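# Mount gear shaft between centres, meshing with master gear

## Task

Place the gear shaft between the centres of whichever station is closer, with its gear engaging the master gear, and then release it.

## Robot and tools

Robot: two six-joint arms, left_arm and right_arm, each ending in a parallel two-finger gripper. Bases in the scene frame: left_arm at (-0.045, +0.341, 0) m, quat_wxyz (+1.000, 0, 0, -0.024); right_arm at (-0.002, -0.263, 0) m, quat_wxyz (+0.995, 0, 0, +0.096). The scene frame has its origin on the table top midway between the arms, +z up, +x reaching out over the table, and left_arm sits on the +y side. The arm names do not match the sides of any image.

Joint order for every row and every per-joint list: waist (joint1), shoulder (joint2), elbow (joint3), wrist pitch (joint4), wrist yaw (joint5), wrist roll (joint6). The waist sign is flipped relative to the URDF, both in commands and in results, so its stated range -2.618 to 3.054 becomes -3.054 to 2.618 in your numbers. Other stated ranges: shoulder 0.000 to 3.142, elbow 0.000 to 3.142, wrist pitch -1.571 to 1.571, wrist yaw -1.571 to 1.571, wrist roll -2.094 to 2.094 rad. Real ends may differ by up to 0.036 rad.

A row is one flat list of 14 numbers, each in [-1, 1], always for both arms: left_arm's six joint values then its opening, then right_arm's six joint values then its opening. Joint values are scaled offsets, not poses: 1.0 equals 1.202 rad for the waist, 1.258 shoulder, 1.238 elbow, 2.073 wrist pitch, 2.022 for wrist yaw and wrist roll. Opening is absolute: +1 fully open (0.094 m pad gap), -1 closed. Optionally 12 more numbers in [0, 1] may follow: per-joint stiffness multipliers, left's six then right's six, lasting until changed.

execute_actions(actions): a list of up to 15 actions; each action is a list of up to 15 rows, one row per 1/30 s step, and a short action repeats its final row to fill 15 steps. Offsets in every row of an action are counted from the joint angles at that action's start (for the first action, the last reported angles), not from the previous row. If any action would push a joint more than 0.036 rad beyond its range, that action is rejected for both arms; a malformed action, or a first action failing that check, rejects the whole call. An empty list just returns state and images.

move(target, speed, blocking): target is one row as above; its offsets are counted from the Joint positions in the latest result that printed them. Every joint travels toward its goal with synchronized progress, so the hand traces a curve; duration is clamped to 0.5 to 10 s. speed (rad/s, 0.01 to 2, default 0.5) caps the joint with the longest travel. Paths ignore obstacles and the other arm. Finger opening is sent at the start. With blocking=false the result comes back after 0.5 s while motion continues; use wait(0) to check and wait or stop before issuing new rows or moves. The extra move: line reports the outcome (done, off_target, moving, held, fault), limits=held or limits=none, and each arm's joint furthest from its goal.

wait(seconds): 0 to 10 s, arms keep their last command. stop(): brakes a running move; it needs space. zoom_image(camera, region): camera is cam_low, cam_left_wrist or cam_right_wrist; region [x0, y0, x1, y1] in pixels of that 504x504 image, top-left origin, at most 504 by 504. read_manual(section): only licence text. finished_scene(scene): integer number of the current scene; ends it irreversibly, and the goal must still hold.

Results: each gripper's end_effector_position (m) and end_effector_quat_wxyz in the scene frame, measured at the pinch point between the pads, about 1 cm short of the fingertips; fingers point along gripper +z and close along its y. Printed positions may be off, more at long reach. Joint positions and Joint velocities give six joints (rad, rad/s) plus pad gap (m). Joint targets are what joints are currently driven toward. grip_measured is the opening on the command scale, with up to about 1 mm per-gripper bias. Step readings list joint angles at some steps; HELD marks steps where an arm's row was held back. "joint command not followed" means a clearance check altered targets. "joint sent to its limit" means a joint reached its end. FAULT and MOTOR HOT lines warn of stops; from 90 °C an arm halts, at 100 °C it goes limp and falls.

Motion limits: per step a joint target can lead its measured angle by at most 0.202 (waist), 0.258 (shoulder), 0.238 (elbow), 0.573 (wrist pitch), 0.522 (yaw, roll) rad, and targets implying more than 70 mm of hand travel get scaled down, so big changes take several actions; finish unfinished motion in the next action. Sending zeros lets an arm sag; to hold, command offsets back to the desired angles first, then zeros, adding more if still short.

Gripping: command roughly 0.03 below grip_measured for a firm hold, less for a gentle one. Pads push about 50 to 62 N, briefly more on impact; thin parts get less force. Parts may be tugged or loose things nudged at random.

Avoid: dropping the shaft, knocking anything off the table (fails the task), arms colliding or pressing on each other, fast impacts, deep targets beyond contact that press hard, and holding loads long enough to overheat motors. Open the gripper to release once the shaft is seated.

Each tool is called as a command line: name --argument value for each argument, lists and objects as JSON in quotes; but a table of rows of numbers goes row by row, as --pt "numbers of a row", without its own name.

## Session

execute_actions --actions '[]'

Scene clock: 0.00 s.
left_arm: end_effector_position=(+0.2869, +0.5384, +0.1032) grip_measured=+1.000 end_effector_quat_wxyz=(-0.017, +0.852, -0.343, +0.396) | right_arm: end_effector_position=(-0.0944, +0.2057, +0.2005) grip_measured=+1.000 end_effector_quat_wxyz=(-0.033, -0.687, +0.671, +0.279)
Joint names: [waist, shoulder, elbow, wrist pitch, wrist yaw, wrist roll]
Joint positions: left_arm=[-0.897  1.714  1.114 -0.597  0.742 -1.672  0.094] | right_arm=[-1.417  2.041  2.047 -1.189 -0.427  0.1    0.094]
Joint velocities: left_arm=[ 0.012 -0.022  0.012  0.037 -0.051 -0.037  0.   ] | right_arm=[ 0.002 -0.007 -0.007  0.051  0.022  0.007  0.   ]
Motor temperatures (°C, as the motors report them): left_arm=[30 41 35 45 30 27] | right_arm=[30 30 34 41 28 28]
Joint targets: left_arm=[-0.897 1.705 1.122 -0.599 0.749 -1.670] | right_arm=[-1.417 2.035 2.053 -1.191 -0.432 0.097]
Joint stiffness scale: left_arm=[1. 1. 1. 1. 1. 1.] | right_arm=[1. 1. 1. 1. 1. 1.]

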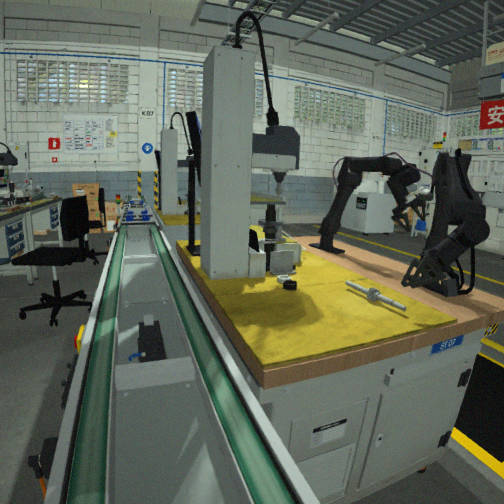

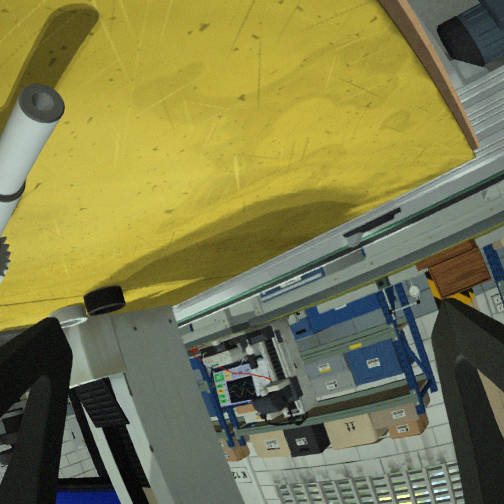

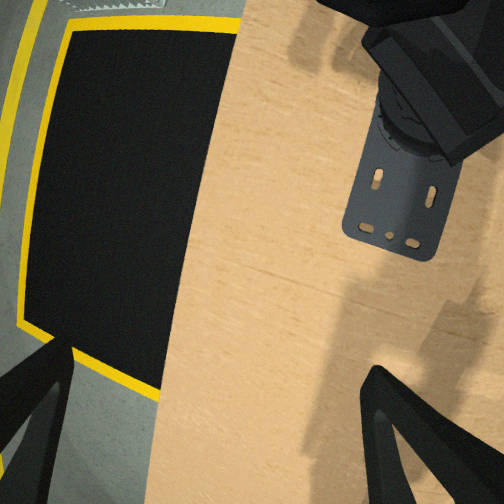

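move --target '[0,0,0.35,-0.15,-0.1,0.3,1, 0.4,-1,-1,0.1,0,0,1]' --speed 0.9

move --target '[0.51,-0.2,-0.1,-0.18,-0.275,0.535,1, 0.9,-0.34,-0.55,0.7,-0.09,-0.05,1]' --speed 1.0

Scene clock: 6.83 s.
left_arm: end_effector_position=(+0.2961, +0.5914, +0.1948) grip_measured=+1.000 end_effector_quat_wxyz=(-0.200, +0.732, -0.586, +0.286) | right_arm: end_effector_position=(+0.0198, -0.0400, +0.1808) grip_measured=+1.000 end_effector_quat_wxyz=(+0.118, -0.517, +0.781, +0.330)
Joint names: [waist, shoulder, elbow, wrist pitch, wrist yaw, wrist roll]
Joint positions: left_arm=[-0.897  1.714  1.522 -0.895  0.544 -1.079  0.094] | right_arm=[-0.946  0.805  0.823 -0.992 -0.423  0.1    0.094]
Joint velocities: left_arm=[-0.002  0.032 -0.017 -0.037  0.022  0.037  0.   ] | right_arm=[ 0.017 -0.017  0.007 -0.007  0.022 -0.007  0.   ]
Motor temperatures (°C, as the motors report them): left_arm=[30 43 37 45 30 27] | right_arm=[30 33 35 42 28 28]
Joint targets: left_arm=[-0.897 1.714 1.547 -0.908 0.540 -1.065] | right_arm=[-0.936 0.783 0.810 -0.981 -0.427 0.100]
Joint stiffness scale: left_arm=[1. 1. 1. 1. 1. 1.] | right_arm=[1. 1. 1. 1. 1. 1.]
move: off_target (left_arm, right_arm); limits=none; left_arm: farthest joint: the elbow, 0.025 radians from its target (0.433 radians at the start); right_arm: farthest joint: the shoulder, 0.022 radians from its target (1.258 radians at the start)

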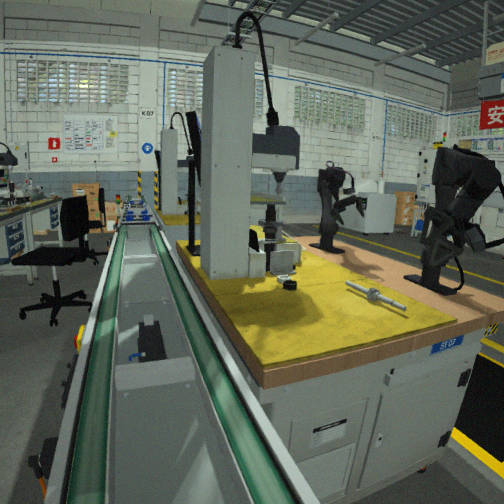

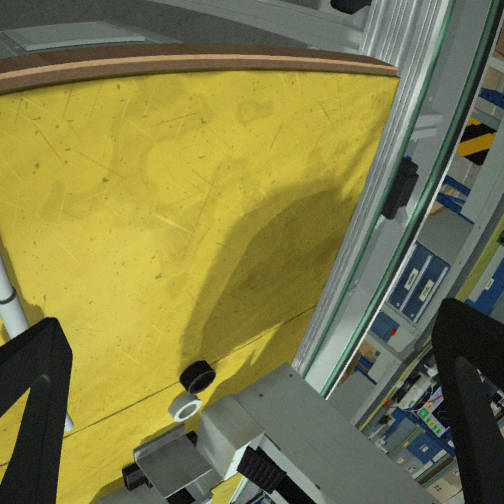

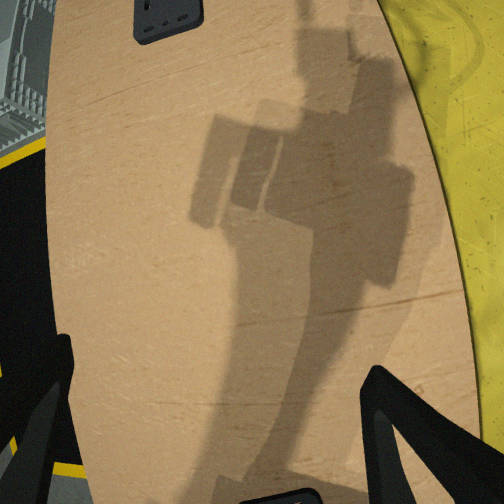

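Scene clock: 9.20 s.
left_arm: end_effector_position=(+0.2502, +0.4168, +0.1792) grip_measured=+1.000 end_effector_quat_wxyz=(+0.114, -0.125, +0.985, +0.015) | right_arm: end_effector_position=(+0.2332, -0.1459, +0.2656) grip_measured=+1.000 end_effector_quat_wxyz=(+0.735, -0.248, +0.594, +0.211)
Joint names: [waist, shoulder, elbow, wrist pitch, wrist yaw, wrist roll]
Joint positions: left_arm=[-0.293  1.492  1.408 -1.257 -0.003 -0.006  0.094] | right_arm=[ 0.126  0.402  0.157  0.453 -0.601  0.003  0.094]
Joint velocities: left_arm=[ 0.012 -0.012 -0.002  0.007 -0.007 -0.022  0.   ] | right_arm=[-0.007  0.007 -0.002  0.051 -0.007 -0.022  0.   ]
Motor temperatures (°C, as the motors report them): left_arm=[30 44 37 45 30 27] | right_arm=[30 33 35 42 28 28]
Joint targets: left_arm=[-0.284 1.463 1.399 -1.268 -0.012 0.003] | right_arm=[0.136 0.377 0.142 0.459 -0.605 -0.001]
Joint stiffness scale: left_arm=[1. 1. 1. 1. 1. 1.] | right_arm=[1. 1. 1. 1. 1. 1.]
move: off_target (left_arm, right_arm); limits=none; left_arm: farthest joint: the shoulder, 0.029 radians from its target (0.252 radians at the start); right_arm: farthest joint: the shoulder, 0.025 radians from its target (0.428 radians at the start)

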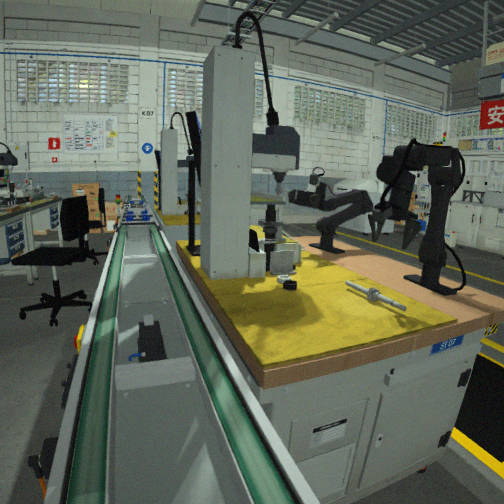

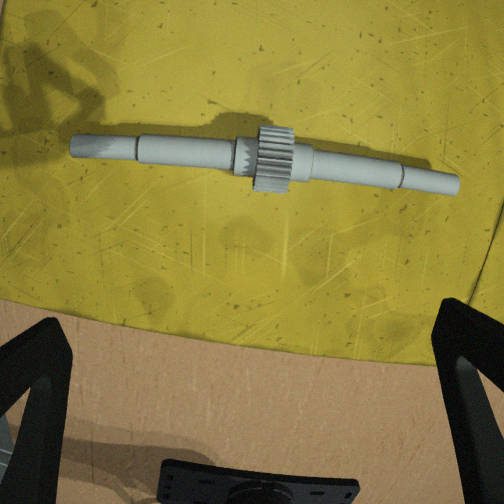

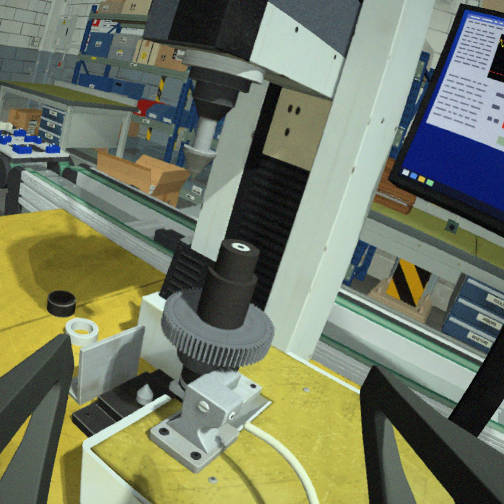

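move --target '[-0.087,0.31,-0.094,0.132,0,0.932,0.3, -0.06,0,0,0,0,0,1]' --speed 1.0

Scene clock: 16.90 s.
left_arm: end_effector_position=(+0.2738, +0.4553, +0.0398) grip_measured=+0.301 end_effector_quat_wxyz=(+0.000, +0.693, +0.721, +0.004) | right_arm: end_effector_position=(+0.2254, -0.1315, +0.2656) grip_measured=+1.000 end_effector_quat_wxyz=(+0.728, -0.267, +0.586, +0.234)
Joint names: [waist, shoulder, elbow, wrist pitch, wrist yaw, wrist roll]
Joint positions: left_arm=[-0.387  1.874  1.301 -0.99  -0.003  1.87   0.061] | right_arm=[ 0.064  0.402  0.157  0.454 -0.601  0.003  0.094]
Joint velocities: left_arm=[-0.022  0.007  0.002 -0.051  0.037  0.022  0.   ] | right_arm=[ 0.007 -0.002  0.012 -0.066  0.007 -0.022  0.   ]
Motor temperatures (°C, as the motors report them): left_arm=[30 44 37 44 30 27] | right_arm=[30 32 36 43 28 28]
Joint targets: left_arm=[-0.398 1.882 1.292 -0.983 -0.003 1.879] | right_arm=[0.054 0.402 0.157 0.453 -0.600 0.003]
Joint stiffness scale: left_arm=[1. 1. 1. 1. 1. 1.] | right_arm=[1. 1. 1. 1. 1. 1.]
move: done; limits=none; left_arm: farthest joint: the waist, 0.011 radians from its target (0.104 radians at the start); right_arm: farthest joint: the waist, 0.010 radians from its target (0.072 radians at the start)

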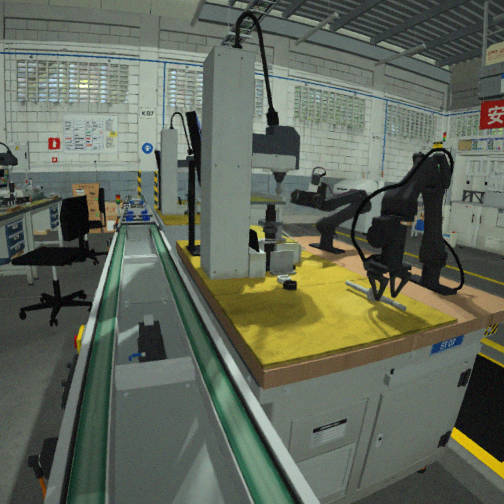

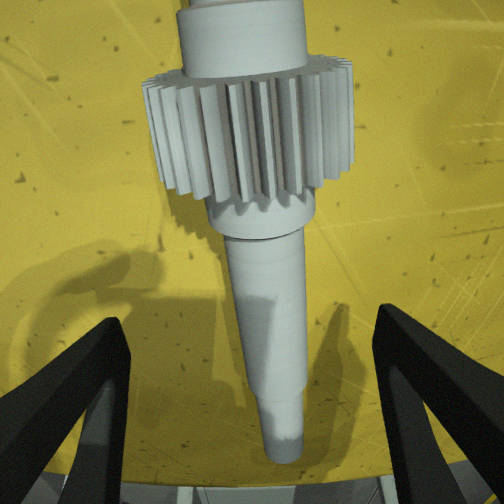

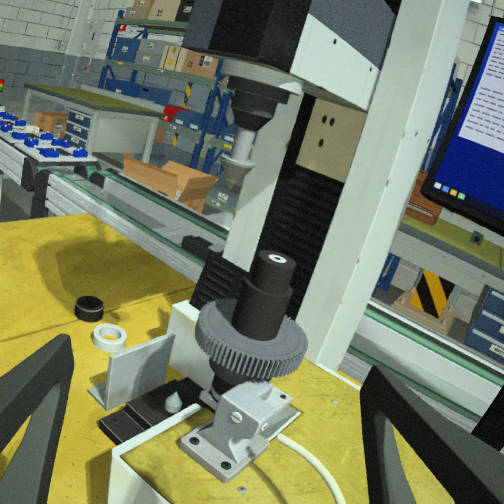

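move --target '[-0.024,0.026,-0.058,0.043,0,-0.03,0.3, 0,0,0,0,0,0,1]' --speed 0.15

Scene clock: 20.03 s.
left_arm: end_effector_position=(+0.2685, +0.4599, +0.0176) grip_measured=+0.301 end_effector_quat_wxyz=(-0.001, +0.667, +0.745, +0.002) | right_arm: end_effector_position=(+0.2254, -0.1315, +0.2656) grip_measured=+1.000 end_effector_quat_wxyz=(+0.728, -0.267, +0.586, +0.234)
Joint names: [waist, shoulder, elbow, wrist pitch, wrist yaw, wrist roll]
Joint positions: left_arm=[-0.405  1.897  1.238 -0.909 -0.003  1.818  0.061] | right_arm=[ 0.064  0.402  0.157  0.454 -0.601  0.003  0.094]
Joint velocities: left_arm=[-0.007  0.012  0.012  0.037  0.007  0.037 -0.001] | right_arm=[ 0.002 -0.012 -0.002  0.022 -0.022 -0.022  0.   ]
Motor temperatures (°C, as the motors report them): left_arm=[30 44 37 43 30 27] | right_arm=[30 31 36 43 28 28]
Joint targets: left_arm=[-0.415 1.906 1.229 -0.901 -0.003 1.810] | right_arm=[0.064 0.402 0.157 0.454 -0.601 0.003]
Joint stiffness scale: left_arm=[1. 1. 1. 1. 1. 1.] | right_arm=[1. 1. 1. 1. 1. 1.]
move: done; limits=none; left_arm: farthest joint: the waist, 0.011 radians from its target (0.029 radians at the start); right_arm: farthest joint: the waist, 0.000 radians from its target (0.000 radians at the start)

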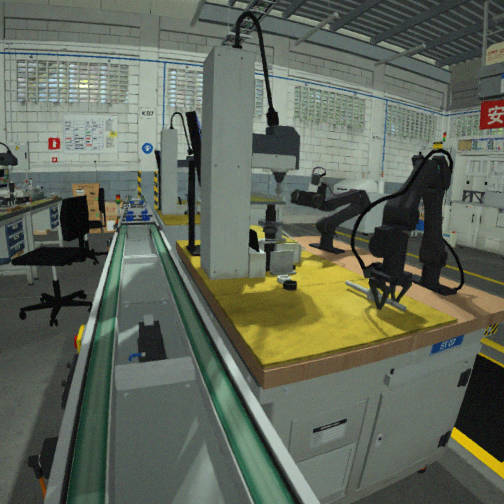

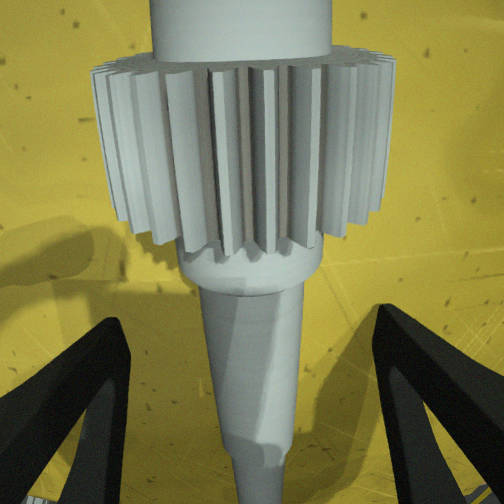

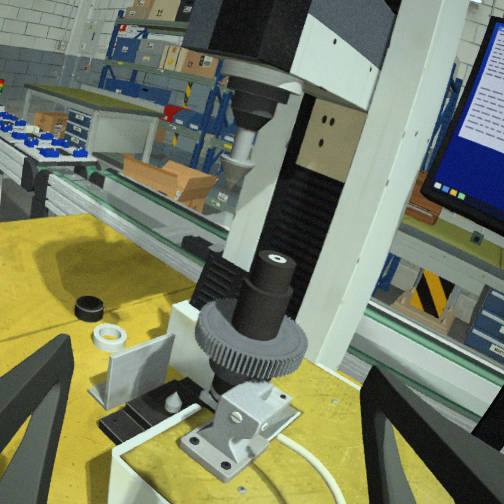

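execute_actions --actions '[[[0,0,0,0,0,0,0.15,0,0,0,0,0,0,1],[0,0,0,0,0,0,0.0,0,0,0,0,0,0,1],[0,0,0,0,0,0,-0.15,0,0,0,0,0,0,1],[0,0,0,0,0,0,-0.3,0,0,0,0,0,0,1],[0,0,0,0,0,0,-0.42,0,0,0,0,0,0,1],[0,0,0,0,0,0,-0.5,0,0,0,0,0,0,1],[0,0,0,0,0,0,-0.55,0,0,0,0,0,0,1],[0,0,0,0,0,0,-0.58,0,0,0,0,0,0,1],[0,0,0,0,0,0,-0.6,0,0,0,0,0,0,1],[0,0,0,0,0,0,-0.62,0,0,0,0,0,0,1],[0,0,0,0,0,0,-0.64,0,0,0,0,0,0,1],[0,0,0,0,0,0,-0.66,0,0,0,0,0,0,1],[0,0,0,0,0,0,-0.68,0,0,0,0,0,0,1],[0,0,0,0,0,0,-0.7,0,0,0,0,0,0,1],[0,0,0,0,0,0,-0.71,0,0,0,0,0,0,1]]]'

move --target '[0.1,-0.32,0.1,-0.05,0,-0.1,-0.71, 0,0,0,0,0,0,1]' --speed 0.4

Scene clock: 30.70 s.
left_arm: end_effector_position=(+0.2687, +0.4602, +0.0176) grip_measured=-0.667 end_effector_quat_wxyz=(-0.001, +0.667, +0.745, +0.003) | right_arm: end_effector_position=(+0.2254, -0.1315, +0.2656) grip_measured=+1.000 end_effector_quat_wxyz=(+0.728, -0.267, +0.586, +0.234)
Joint names: [waist, shoulder, elbow, wrist pitch, wrist yaw, wrist roll]
Joint positions: left_arm=[-0.405  1.897  1.238 -0.908 -0.005  1.817  0.016] | right_arm=[ 0.064  0.402  0.157  0.454 -0.601  0.003  0.094]
Joint velocities: left_arm=[-0.007  0.007 -0.012  0.007  0.022 -0.037 -0.   ] | right_arm=[-0.002  0.002 -0.007 -0.081  0.051  0.022  0.   ]
Motor temperatures (°C, as the motors report them): left_arm=[30 45 37 42 30 27] | right_arm=[30 31 37 44 28 28]
Joint targets: left_arm=[-0.405 1.897 1.238 -0.909 -0.003 1.818] | right_arm=[0.064 0.402 0.157 0.454 -0.601 0.003]
Joint stiffness scale: left_arm=[1. 1. 1. 1. 1. 1.] | right_arm=[1. 1. 1. 1. 1. 1.]
Step readings (joint positions):
0: left_arm=[-0.405 1.897 1.238 -0.909 -0.003 1.817] | right_arm=[0.064 0.402 0.157 0.454 -0.601 0.003]
1: left_arm=[-0.405 1.897 1.238 -0.909 -0.003 1.817] | right_arm=[0.064 0.402 0.157 0.454 -0.601 0.003]
2: left_arm=[-0.405 1.897 1.238 -0.909 -0.003 1.817] | right_arm=[0.064 0.402 0.157 0.454 -0.601 0.003]
4: left_arm=[-0.405 1.897 1.238 -0.909 -0.003 1.817] | right_arm=[0.064 0.402 0.157 0.454 -0.601 0.003]
8: left_arm=[-0.405 1.897 1.238 -0.909 -0.003 1.817] | right_arm=[0.064 0.402 0.157 0.454 -0.601 0.003]
15: Joint positions above

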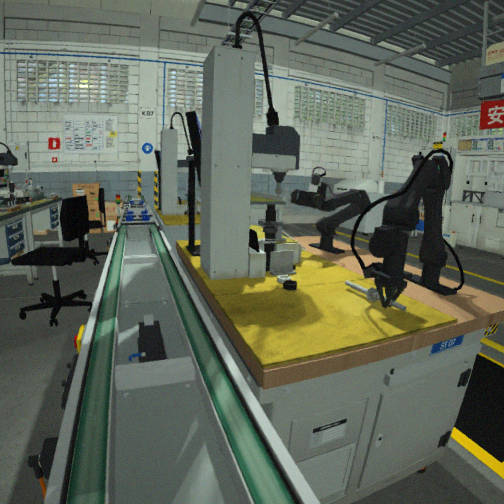

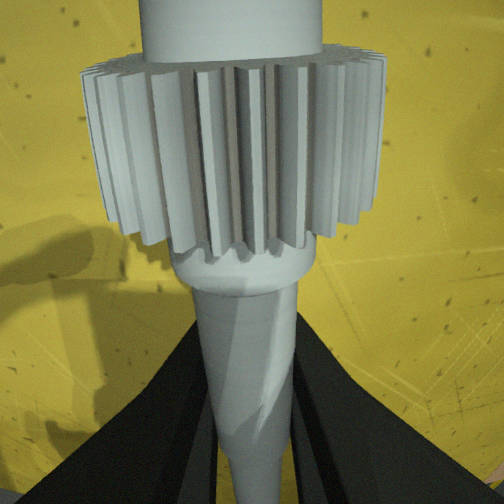

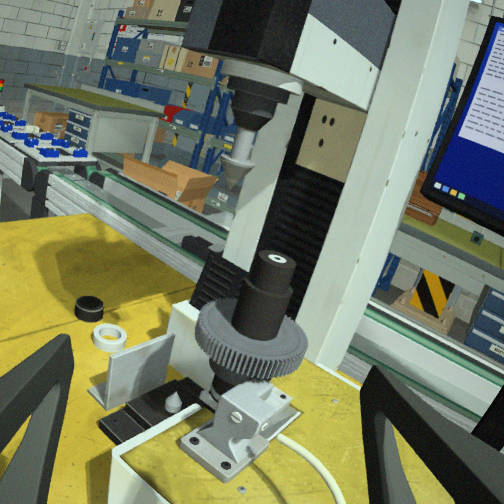

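Scene clock: 32.37 s.
left_arm: end_effector_position=(+0.2864, +0.4305, +0.1564) grip_measured=-0.667 end_effector_quat_wxyz=(+0.088, +0.629, +0.759, +0.143) | right_arm: end_effector_position=(+0.2254, -0.1315, +0.2656) grip_measured=+1.000 end_effector_quat_wxyz=(+0.728, -0.267, +0.586, +0.234)
Joint names: [waist, shoulder, elbow, wrist pitch, wrist yaw, wrist roll]
Joint positions: left_arm=[-0.294  1.531  1.325 -1.028 -0.027  1.634  0.016] | right_arm=[ 0.064  0.402  0.157  0.454 -0.601  0.003  0.094]
Joint velocities: left_arm=[ 0.007 -0.007 -0.032 -0.051 -0.007 -0.066  0.001] | right_arm=[-0.002  0.002 -0.002  0.007 -0.007 -0.022  0.   ]
Motor temperatures (°C, as the motors report them): left_arm=[30 45 37 42 30 27] | right_arm=[30 31 37 44 28 28]
Joint targets: left_arm=[-0.284 1.495 1.362 -1.012 -0.005 1.615] | right_arm=[0.064 0.402 0.157 0.454 -0.601 0.003]
Joint stiffness scale: left_arm=[1. 1. 1. 1. 1. 1.] | right_arm=[1. 1. 1. 1. 1. 1.]
move: off_target (left_arm); limits=none; left_arm: farthest joint: the shoulder, 0.037 radians from its target (0.403 radians at the start); right_arm: farthest joint: the waist, 0.000 radians from its target (0.000 radians at the start)

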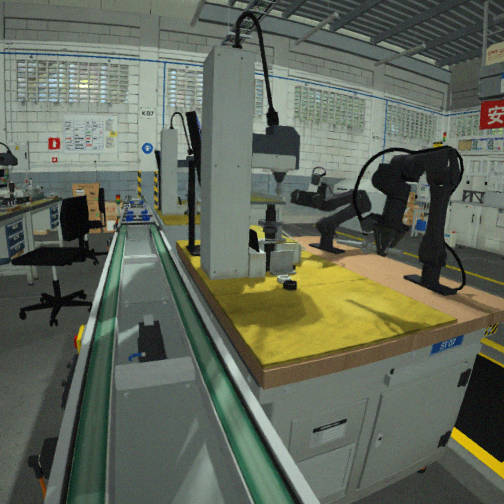

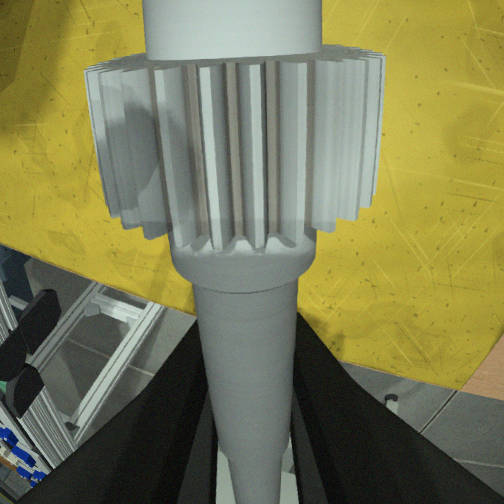

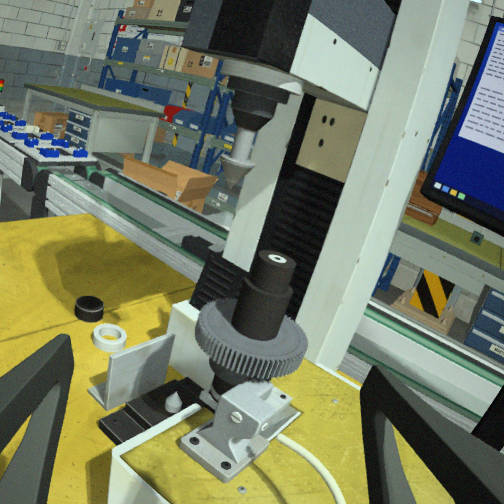

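move --target '[0.4,0.08,-0.615,0.99,-0.205,-0.89,-0.71, 0,0,0,0,0,0,1]' --speed 0.9

move --target '[0.575,-0.02,0.02,0.06,-0.008,0,-0.71, 0,0,0,0,0,0,1]' --speed 0.5

Scene clock: 38.50 s.
left_arm: end_effector_position=(+0.3937, +0.3168, +0.1450) grip_measured=-0.666 end_effector_quat_wxyz=(+0.638, -0.108, +0.761, +0.041) | right_arm: end_effector_position=(+0.2254, -0.1315, +0.2656) grip_measured=+1.000 end_effector_quat_wxyz=(+0.728, -0.267, +0.586, +0.234)
Joint names: [waist, shoulder, elbow, wrist pitch, wrist yaw, wrist roll]
Joint positions: left_arm=[ 0.178  1.645  0.549  0.895 -0.423 -0.16   0.016] | right_arm=[ 0.064  0.402  0.157  0.454 -0.601  0.003  0.094]
Joint velocities: left_arm=[ 0.027  0.022 -0.007  0.037 -0.037  0.007 -0.002] | right_arm=[ 0.012  0.002 -0.007 -0.037 -0.051 -0.022  0.   ]
Motor temperatures (°C, as the motors report them): left_arm=[30 46 38 44 30 27] | right_arm=[30 31 38 44 28 28]
Joint targets: left_arm=[0.187 1.632 0.563 1.024 -0.441 -0.165] | right_arm=[0.064 0.402 0.157 0.454 -0.601 0.003]
Joint stiffness scale: left_arm=[1. 1. 1. 1. 1. 1.] | right_arm=[1. 1. 1. 1. 1. 1.]
move: off_target (left_arm); limits=none; left_arm: farthest joint: the wrist pitch, 0.129 radians from its target (2.053 radians at the start); right_arm: farthest joint: the waist, 0.000 radians from its target (0.000 radians at the start)

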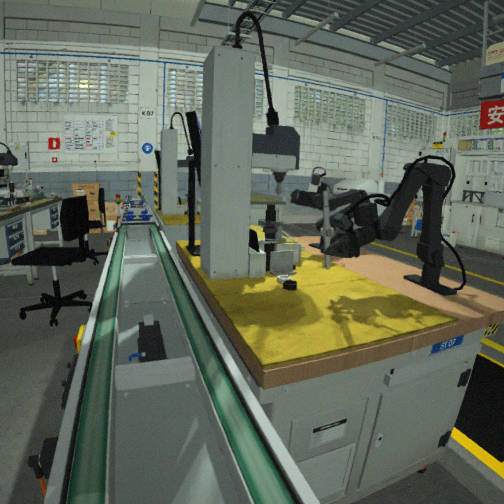

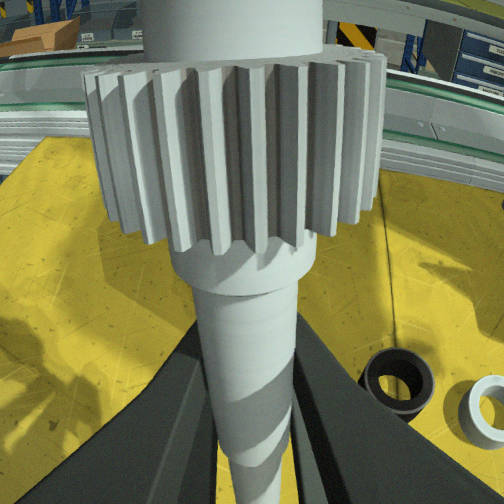

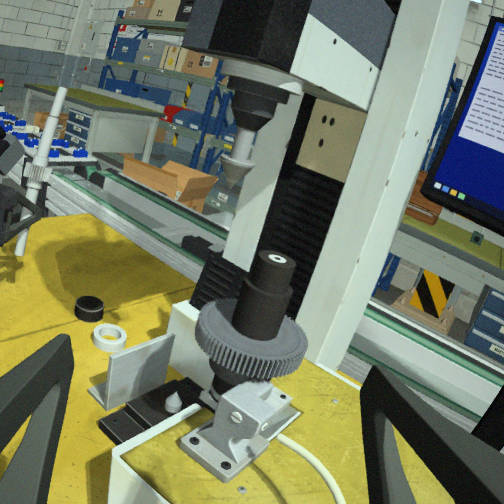

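Scene clock: 40.37 s.
left_arm: end_effector_position=(+0.2759, +0.0453, +0.1331) grip_measured=-0.666 end_effector_quat_wxyz=(+0.605, +0.162, +0.761, -0.170) | right_arm: end_effector_position=(+0.2254, -0.1315, +0.2656) grip_measured=+1.000 end_effector_quat_wxyz=(+0.728, -0.267, +0.586, +0.234)
Joint names: [waist, shoulder, elbow, wrist pitch, wrist yaw, wrist roll]
Joint positions: left_arm=[ 0.867  1.659  0.536  0.891 -0.421 -0.16   0.016] | right_arm=[ 0.064  0.402  0.157  0.454 -0.601  0.003  0.094]
Joint velocities: left_arm=[ 0.012  0.002 -0.017 -0.066  0.125 -0.007  0.001] | right_arm=[-0.012 -0.037  0.002  0.051 -0.051  0.007  0.   ]
Motor temperatures (°C, as the motors report them): left_arm=[30 46 38 45 30 27] | right_arm=[30 31 38 44 28 28]
Joint targets: left_arm=[0.868 1.620 0.574 1.019 -0.439 -0.160] | right_arm=[0.064 0.402 0.157 0.454 -0.601 0.003]
Joint stiffness scale: left_arm=[1. 1. 1. 1. 1. 1.] | right_arm=[1. 1. 1. 1. 1. 1.]
move: off_target (left_arm); limits=none; left_arm: farthest joint: the wrist pitch, 0.129 radians from its target (0.124 radians at the start); right_arm: farthest joint: the waist, 0.000 radians from its target (0.000 radians at the start)

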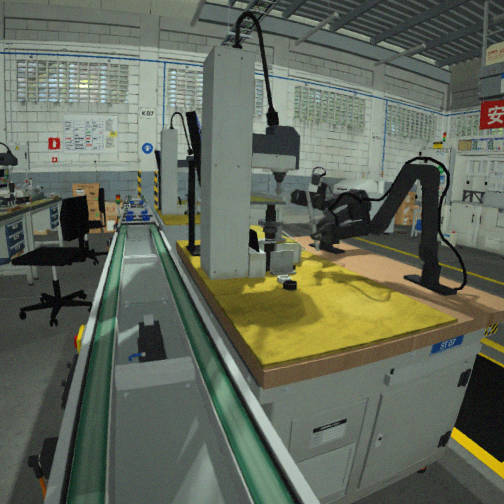

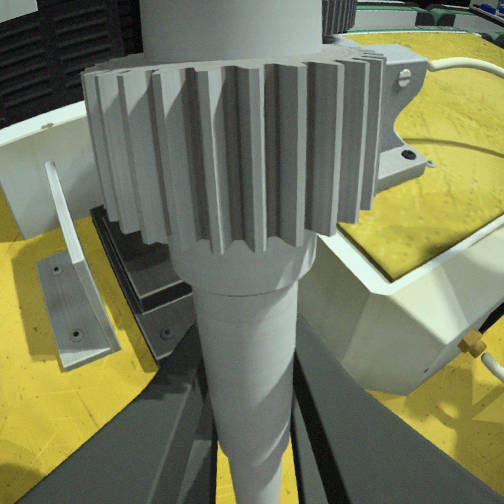

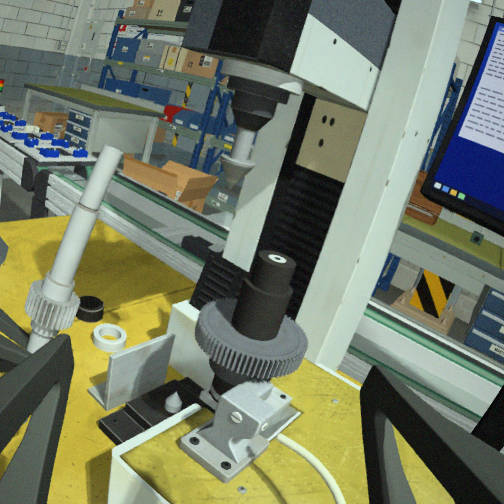

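move --target '[-0.083,0.224,0.233,0.0815,-0.009,0,-0.71, 0,0,0,0,0,0,1]' --speed 0.25

zoom_image --camera "cam_low" --region '[240, 160, 360, 280]'

zoom_image --camera "cam_right_wrist" --region '[160, 130, 300, 270]'

Scene clock: 45.50 s.
left_arm: end_effector_position=(+0.3446, +0.0280, +0.1013) grip_measured=-0.666 end_effector_quat_wxyz=(+0.606, +0.131, +0.772, -0.139) | right_arm: end_effector_position=(+0.2254, -0.1315, +0.2656) grip_measured=+1.000 end_effector_quat_wxyz=(+0.728, -0.267, +0.586, +0.234)
Joint names: [waist, shoulder, elbow, wrist pitch, wrist yaw, wrist roll]
Joint positions: left_arm=[ 0.777  1.96   0.778  0.931 -0.419 -0.16   0.016] | right_arm=[ 0.064  0.402  0.157  0.454 -0.601  0.003  0.094]
Joint velocities: left_arm=[ 0.002  0.002  0.002  0.081  0.066  0.007 -0.001] | right_arm=[-0.002 -0.017 -0.002 -0.095 -0.066 -0.022  0.   ]
Motor temperatures (°C, as the motors report them): left_arm=[30 46 39 49 30 27] | right_arm=[30 31 38 44 28 28]
Joint targets: left_arm=[0.768 1.941 0.825 1.060 -0.439 -0.160] | right_arm=[0.064 0.402 0.157 0.454 -0.601 0.003]
Joint stiffness scale: left_arm=[1. 1. 1. 1. 1. 1.] | right_arm=[1. 1. 1. 1. 1. 1.]
move: off_target (left_arm); limits=none; left_arm: farthest joint: the wrist pitch, 0.129 radians from its target (0.169 radians at the start); right_arm: farthest joint: the waist, 0.000 radians from its target (0.000 radians at the start)

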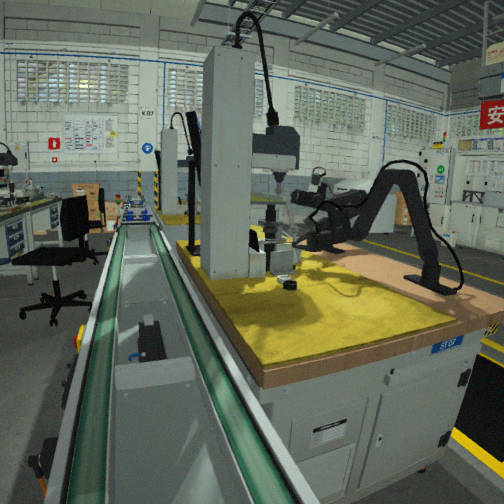

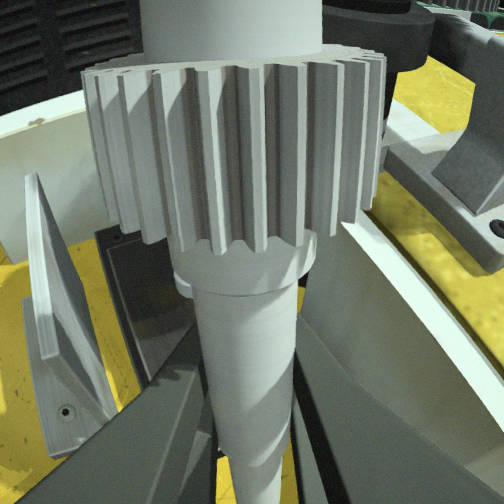

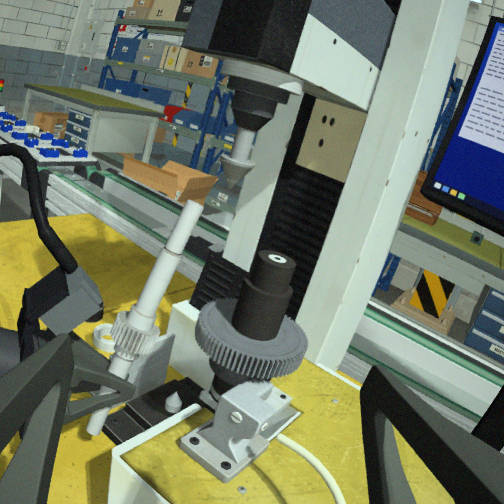

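Region (240, 160, 360, 280) of cam_low's 504x504 image, scaled by 4.200, with more detail than that image has.

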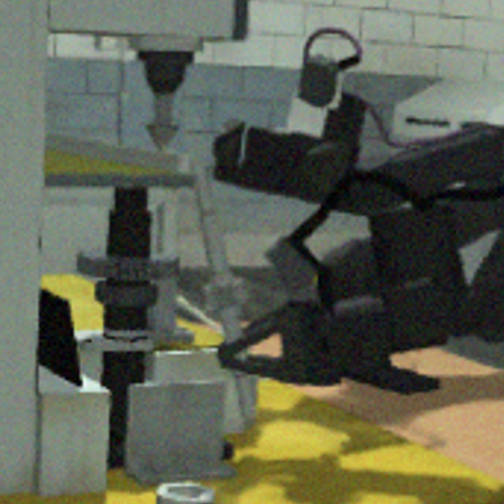

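Region (160, 130, 300, 270) of cam_right_wrist's 504x504 image, scaled by 3.600, with more detail than that image has.

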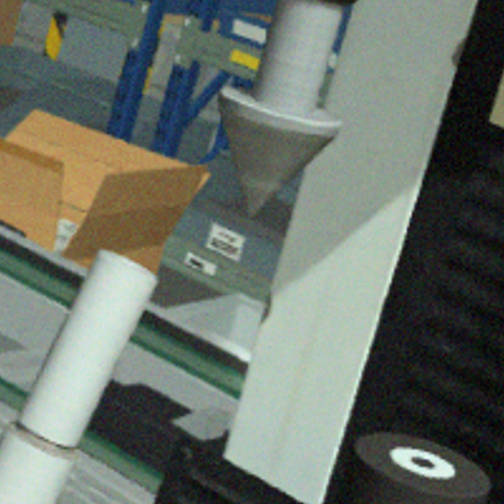

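execute_actions --actions '[[[-0.011,-0.011,0.046,0.054,-0.01,0,-0.71,0,0,0,0,0,0,1],[-0.014,-0.008,0.054,0.047,-0.01,0,-0.71,0,0,0,0,0,0,1],[-0.016,-0.004,0.062,0.041,-0.01,0,-0.71,0,0,0,0,0,0,1],[-0.019,0,0.07,0.037,-0.01,0,-0.71,0,0,0,0,0,0,1],[-0.022,0.003,0.078,0.034,-0.01,0,-0.71,0,0,0,0,0,0,1],[-0.025,0.007,0.086,0.031,-0.01,0,-0.71,0,0,0,0,0,0,1],[-0.028,0.011,0.094,0.028,-0.01,0,-0.71,0,0,0,0,0,0,1],[-0.03,0.014,0.102,0.025,-0.01,0,-0.71,0,0,0,0,0,0,1],[-0.033,0.018,0.11,0.022,-0.01,0,-0.71,0,0,0,0,0,0,1],[-0.036,0.022,0.118,0.019,-0.01,0,-0.71,0,0,0,0,0,0,1],[-0.039,0.025,0.126,0.016,-0.01,0,-0.71,0,0,0,0,0,0,1],[-0.042,0.029,0.134,0.014,-0.01,0,-0.71,0,0,0,0,0,0,1],[-0.044,0.033,0.142,0.012,-0.01,0,-0.71,0,0,0,0,0,0,1],[-0.047,0.036,0.15,0.012,-0.01,0,-0.71,0,0,0,0,0,0,1]]]'

wait --seconds 0.5

zoom_image --camera "cam_low" --region '[255, 170, 305, 220]'

zoom_image --camera "cam_right_wrist" --region '[160, 130, 300, 270]'

Scene clock: 57.80 s.
left_arm: end_effector_position=(+0.3784, +0.0248, +0.1076) grip_measured=-0.666 end_effector_quat_wxyz=(+0.612, +0.113, +0.772, -0.128) | right_arm: end_effector_position=(+0.2254, -0.1315, +0.2656) grip_measured=+1.000 end_effector_quat_wxyz=(+0.728, -0.267, +0.586, +0.234)
Joint names: [waist, shoulder, elbow, wrist pitch, wrist yaw, wrist roll]
Joint positions: left_arm=[ 0.734  2.021  0.909  0.872 -0.42  -0.16   0.016] | right_arm=[ 0.064  0.402  0.157  0.454 -0.601  0.003  0.094]
Joint velocities: left_arm=[-0.095  0.115  0.193 -0.037  0.007  0.007  0.   ] | right_arm=[-0.012  0.002 -0.032  0.022  0.022 -0.051  0.   ]
Motor temperatures (°C, as the motors report them): left_arm=[30 48 40 54 30 27] | right_arm=[30 30 38 44 28 28]
Joint targets: left_arm=[0.721 2.005 0.964 0.956 -0.439 -0.160] | right_arm=[0.064 0.402 0.157 0.454 -0.601 0.003]
Joint stiffness scale: left_arm=[1. 1. 1. 1. 1. 1.] | right_arm=[1. 1. 1. 1. 1. 1.]
Step readings (joint positions):
0: left_arm=[0.777 1.960 0.778 0.931 -0.419 -0.160] | right_arm=[0.064 0.402 0.157 0.454 -0.601 0.003]
1: left_arm=[0.777 1.960 0.780 0.931 -0.419 -0.160] | right_arm=[0.064 0.402 0.157 0.454 -0.601 0.003]
2: left_arm=[0.777 1.961 0.783 0.930 -0.420 -0.160] | right_arm=[0.064 0.402 0.157 0.454 -0.601 0.003]
4: left_arm=[0.774 1.969 0.799 0.924 -0.420 -0.160] | right_arm=[0.064 0.402 0.157 0.454 -0.601 0.003]
8: left_arm=[0.761 1.988 0.841 0.906 -0.420 -0.160] | right_arm=[0.064 0.402 0.157 0.454 -0.601 0.003]
15: Joint positions above

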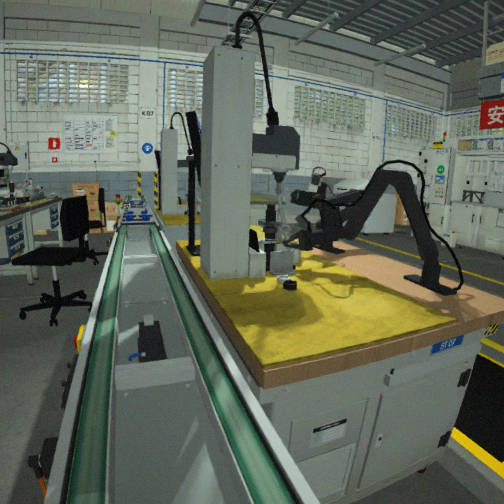

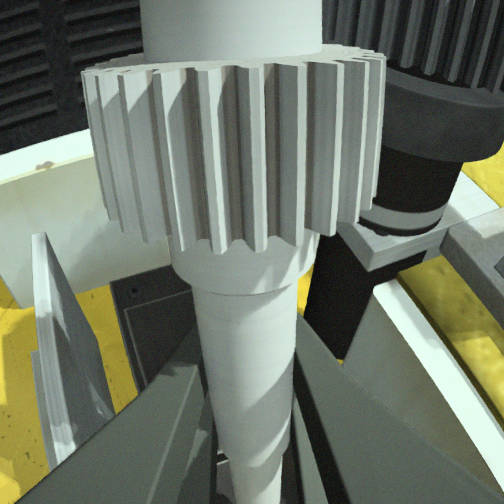

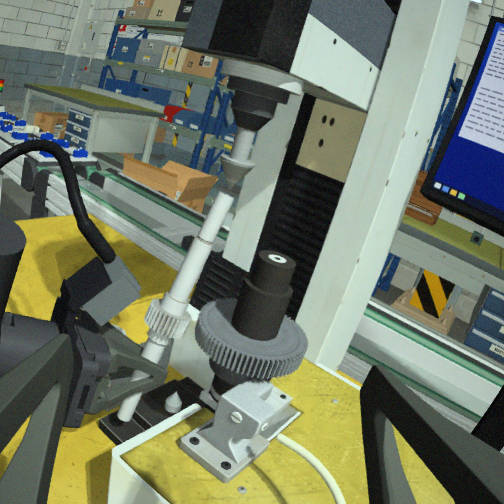

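Scene clock: 58.30 s.
left_arm: end_effector_position=(+0.3811, +0.0264, +0.1057) grip_measured=-0.666 end_effector_quat_wxyz=(+0.610, +0.112, +0.775, -0.123) | right_arm: end_effector_position=(+0.2254, -0.1315, +0.2656) grip_measured=+1.000 end_effector_quat_wxyz=(+0.728, -0.267, +0.586, +0.234)
Joint names: [waist, shoulder, elbow, wrist pitch, wrist yaw, wrist roll]
Joint positions: left_arm=[ 0.729  2.025  0.917  0.857 -0.422 -0.16   0.016] | right_arm=[ 0.064  0.402  0.157  0.454 -0.601  0.003  0.094]
Joint velocities: left_arm=[ 0.002 -0.002  0.007  0.066  0.022 -0.066 -0.   ] | right_arm=[-0.007 -0.022  0.007 -0.022 -0.037 -0.022  0.   ]
Motor temperatures (°C, as the motors report them): left_arm=[30 48 40 54 30 27] | right_arm=[30 30 38 44 28 28]
Joint targets: left_arm=[0.721 2.005 0.964 0.956 -0.439 -0.160] | right_arm=[0.064 0.402 0.157 0.454 -0.601 0.003]
Joint stiffness scale: left_arm=[1. 1. 1. 1. 1. 1.] | right_arm=[1. 1. 1. 1. 1. 1.]
wait: 0.50 s; at rest by 0.47 s

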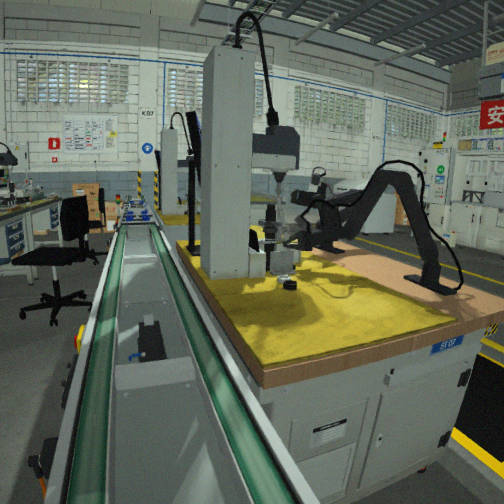

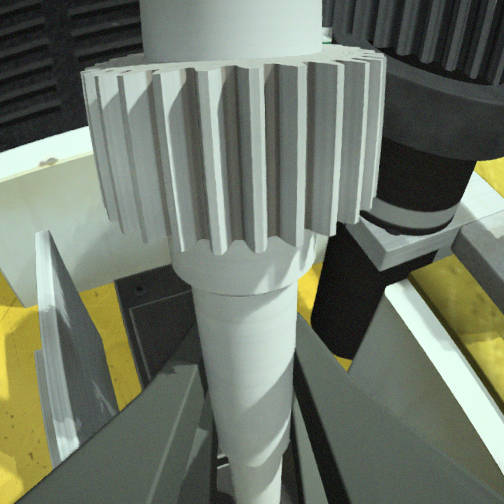

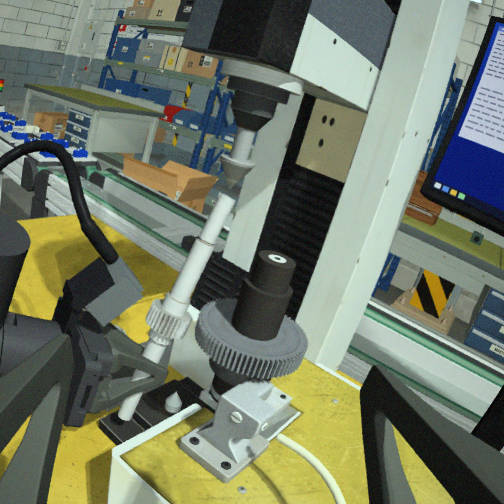

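Region (255, 170, 305, 220) of cam_low's 504x504 image, scaled by 10.080, with more detail than that image has.

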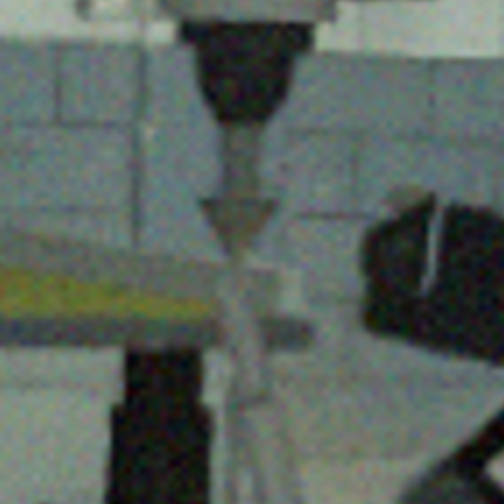

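Region (160, 130, 300, 270) of cam_right_wrist's 504x504 image, scaled by 3.600, with more detail than that image has.

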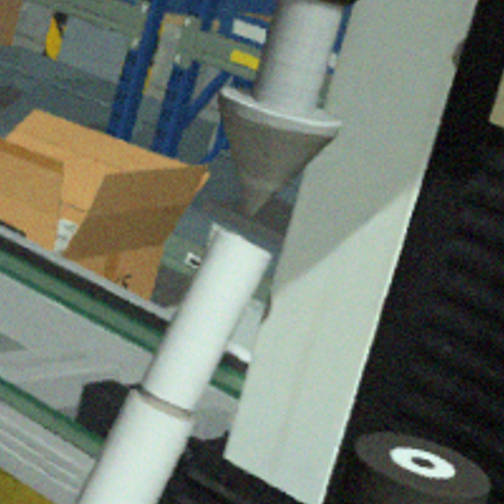

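execute_actions --actions '[]'

Scene clock: 75.63 s.
left_arm: end_effector_position=(+0.3811, +0.0264, +0.1057) grip_measured=-0.666 end_effector_quat_wxyz=(+0.610, +0.112, +0.775, -0.123) | right_arm: end_effector_position=(+0.2254, -0.1315, +0.2656) grip_measured=+1.000 end_effector_quat_wxyz=(+0.728, -0.267, +0.586, +0.234)
Joint names: [waist, shoulder, elbow, wrist pitch, wrist yaw, wrist roll]
Joint positions: left_arm=[ 0.729  2.025  0.917  0.857 -0.422 -0.16   0.016] | right_arm=[ 0.064  0.402  0.157  0.454 -0.601  0.003  0.094]
Joint velocities: left_arm=[ 0.032 -0.012 -0.007  0.037 -0.081 -0.007 -0.   ] | right_arm=[-0.002  0.012  0.002 -0.022 -0.007  0.066  0.   ]
Motor temperatures (°C, as the motors report them): left_arm=[30 50 41 56 30 27] | right_arm=[30 30 38 44 28 28]
Joint targets: left_arm=[0.721 2.005 0.964 0.956 -0.439 -0.160] | right_arm=[0.064 0.402 0.157 0.454 -0.601 0.003]
Joint stiffness scale: left_arm=[1. 1. 1. 1. 1. 1.] | right_arm=[1. 1. 1. 1. 1. 1.]

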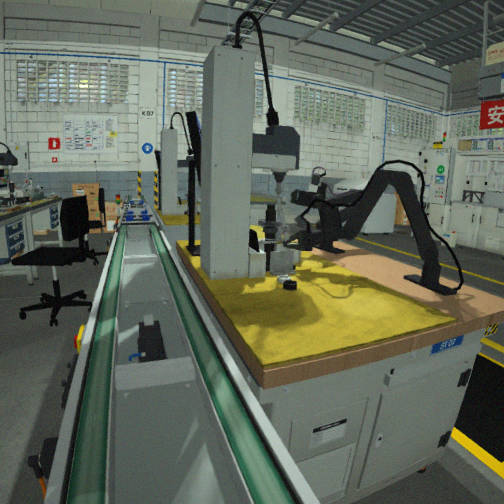

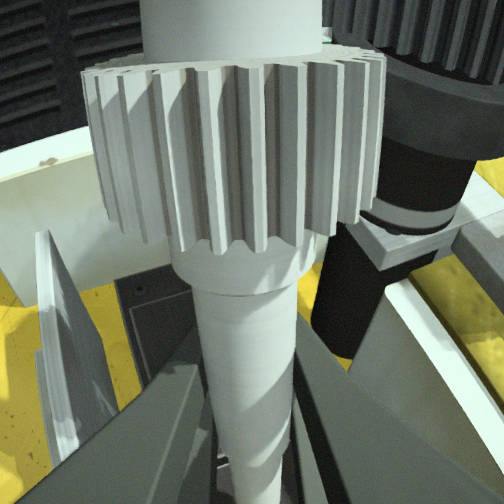

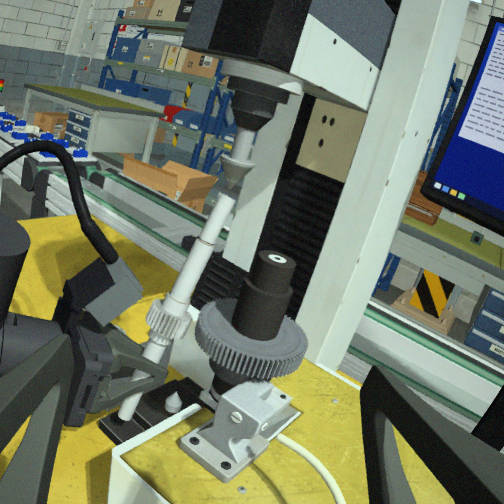

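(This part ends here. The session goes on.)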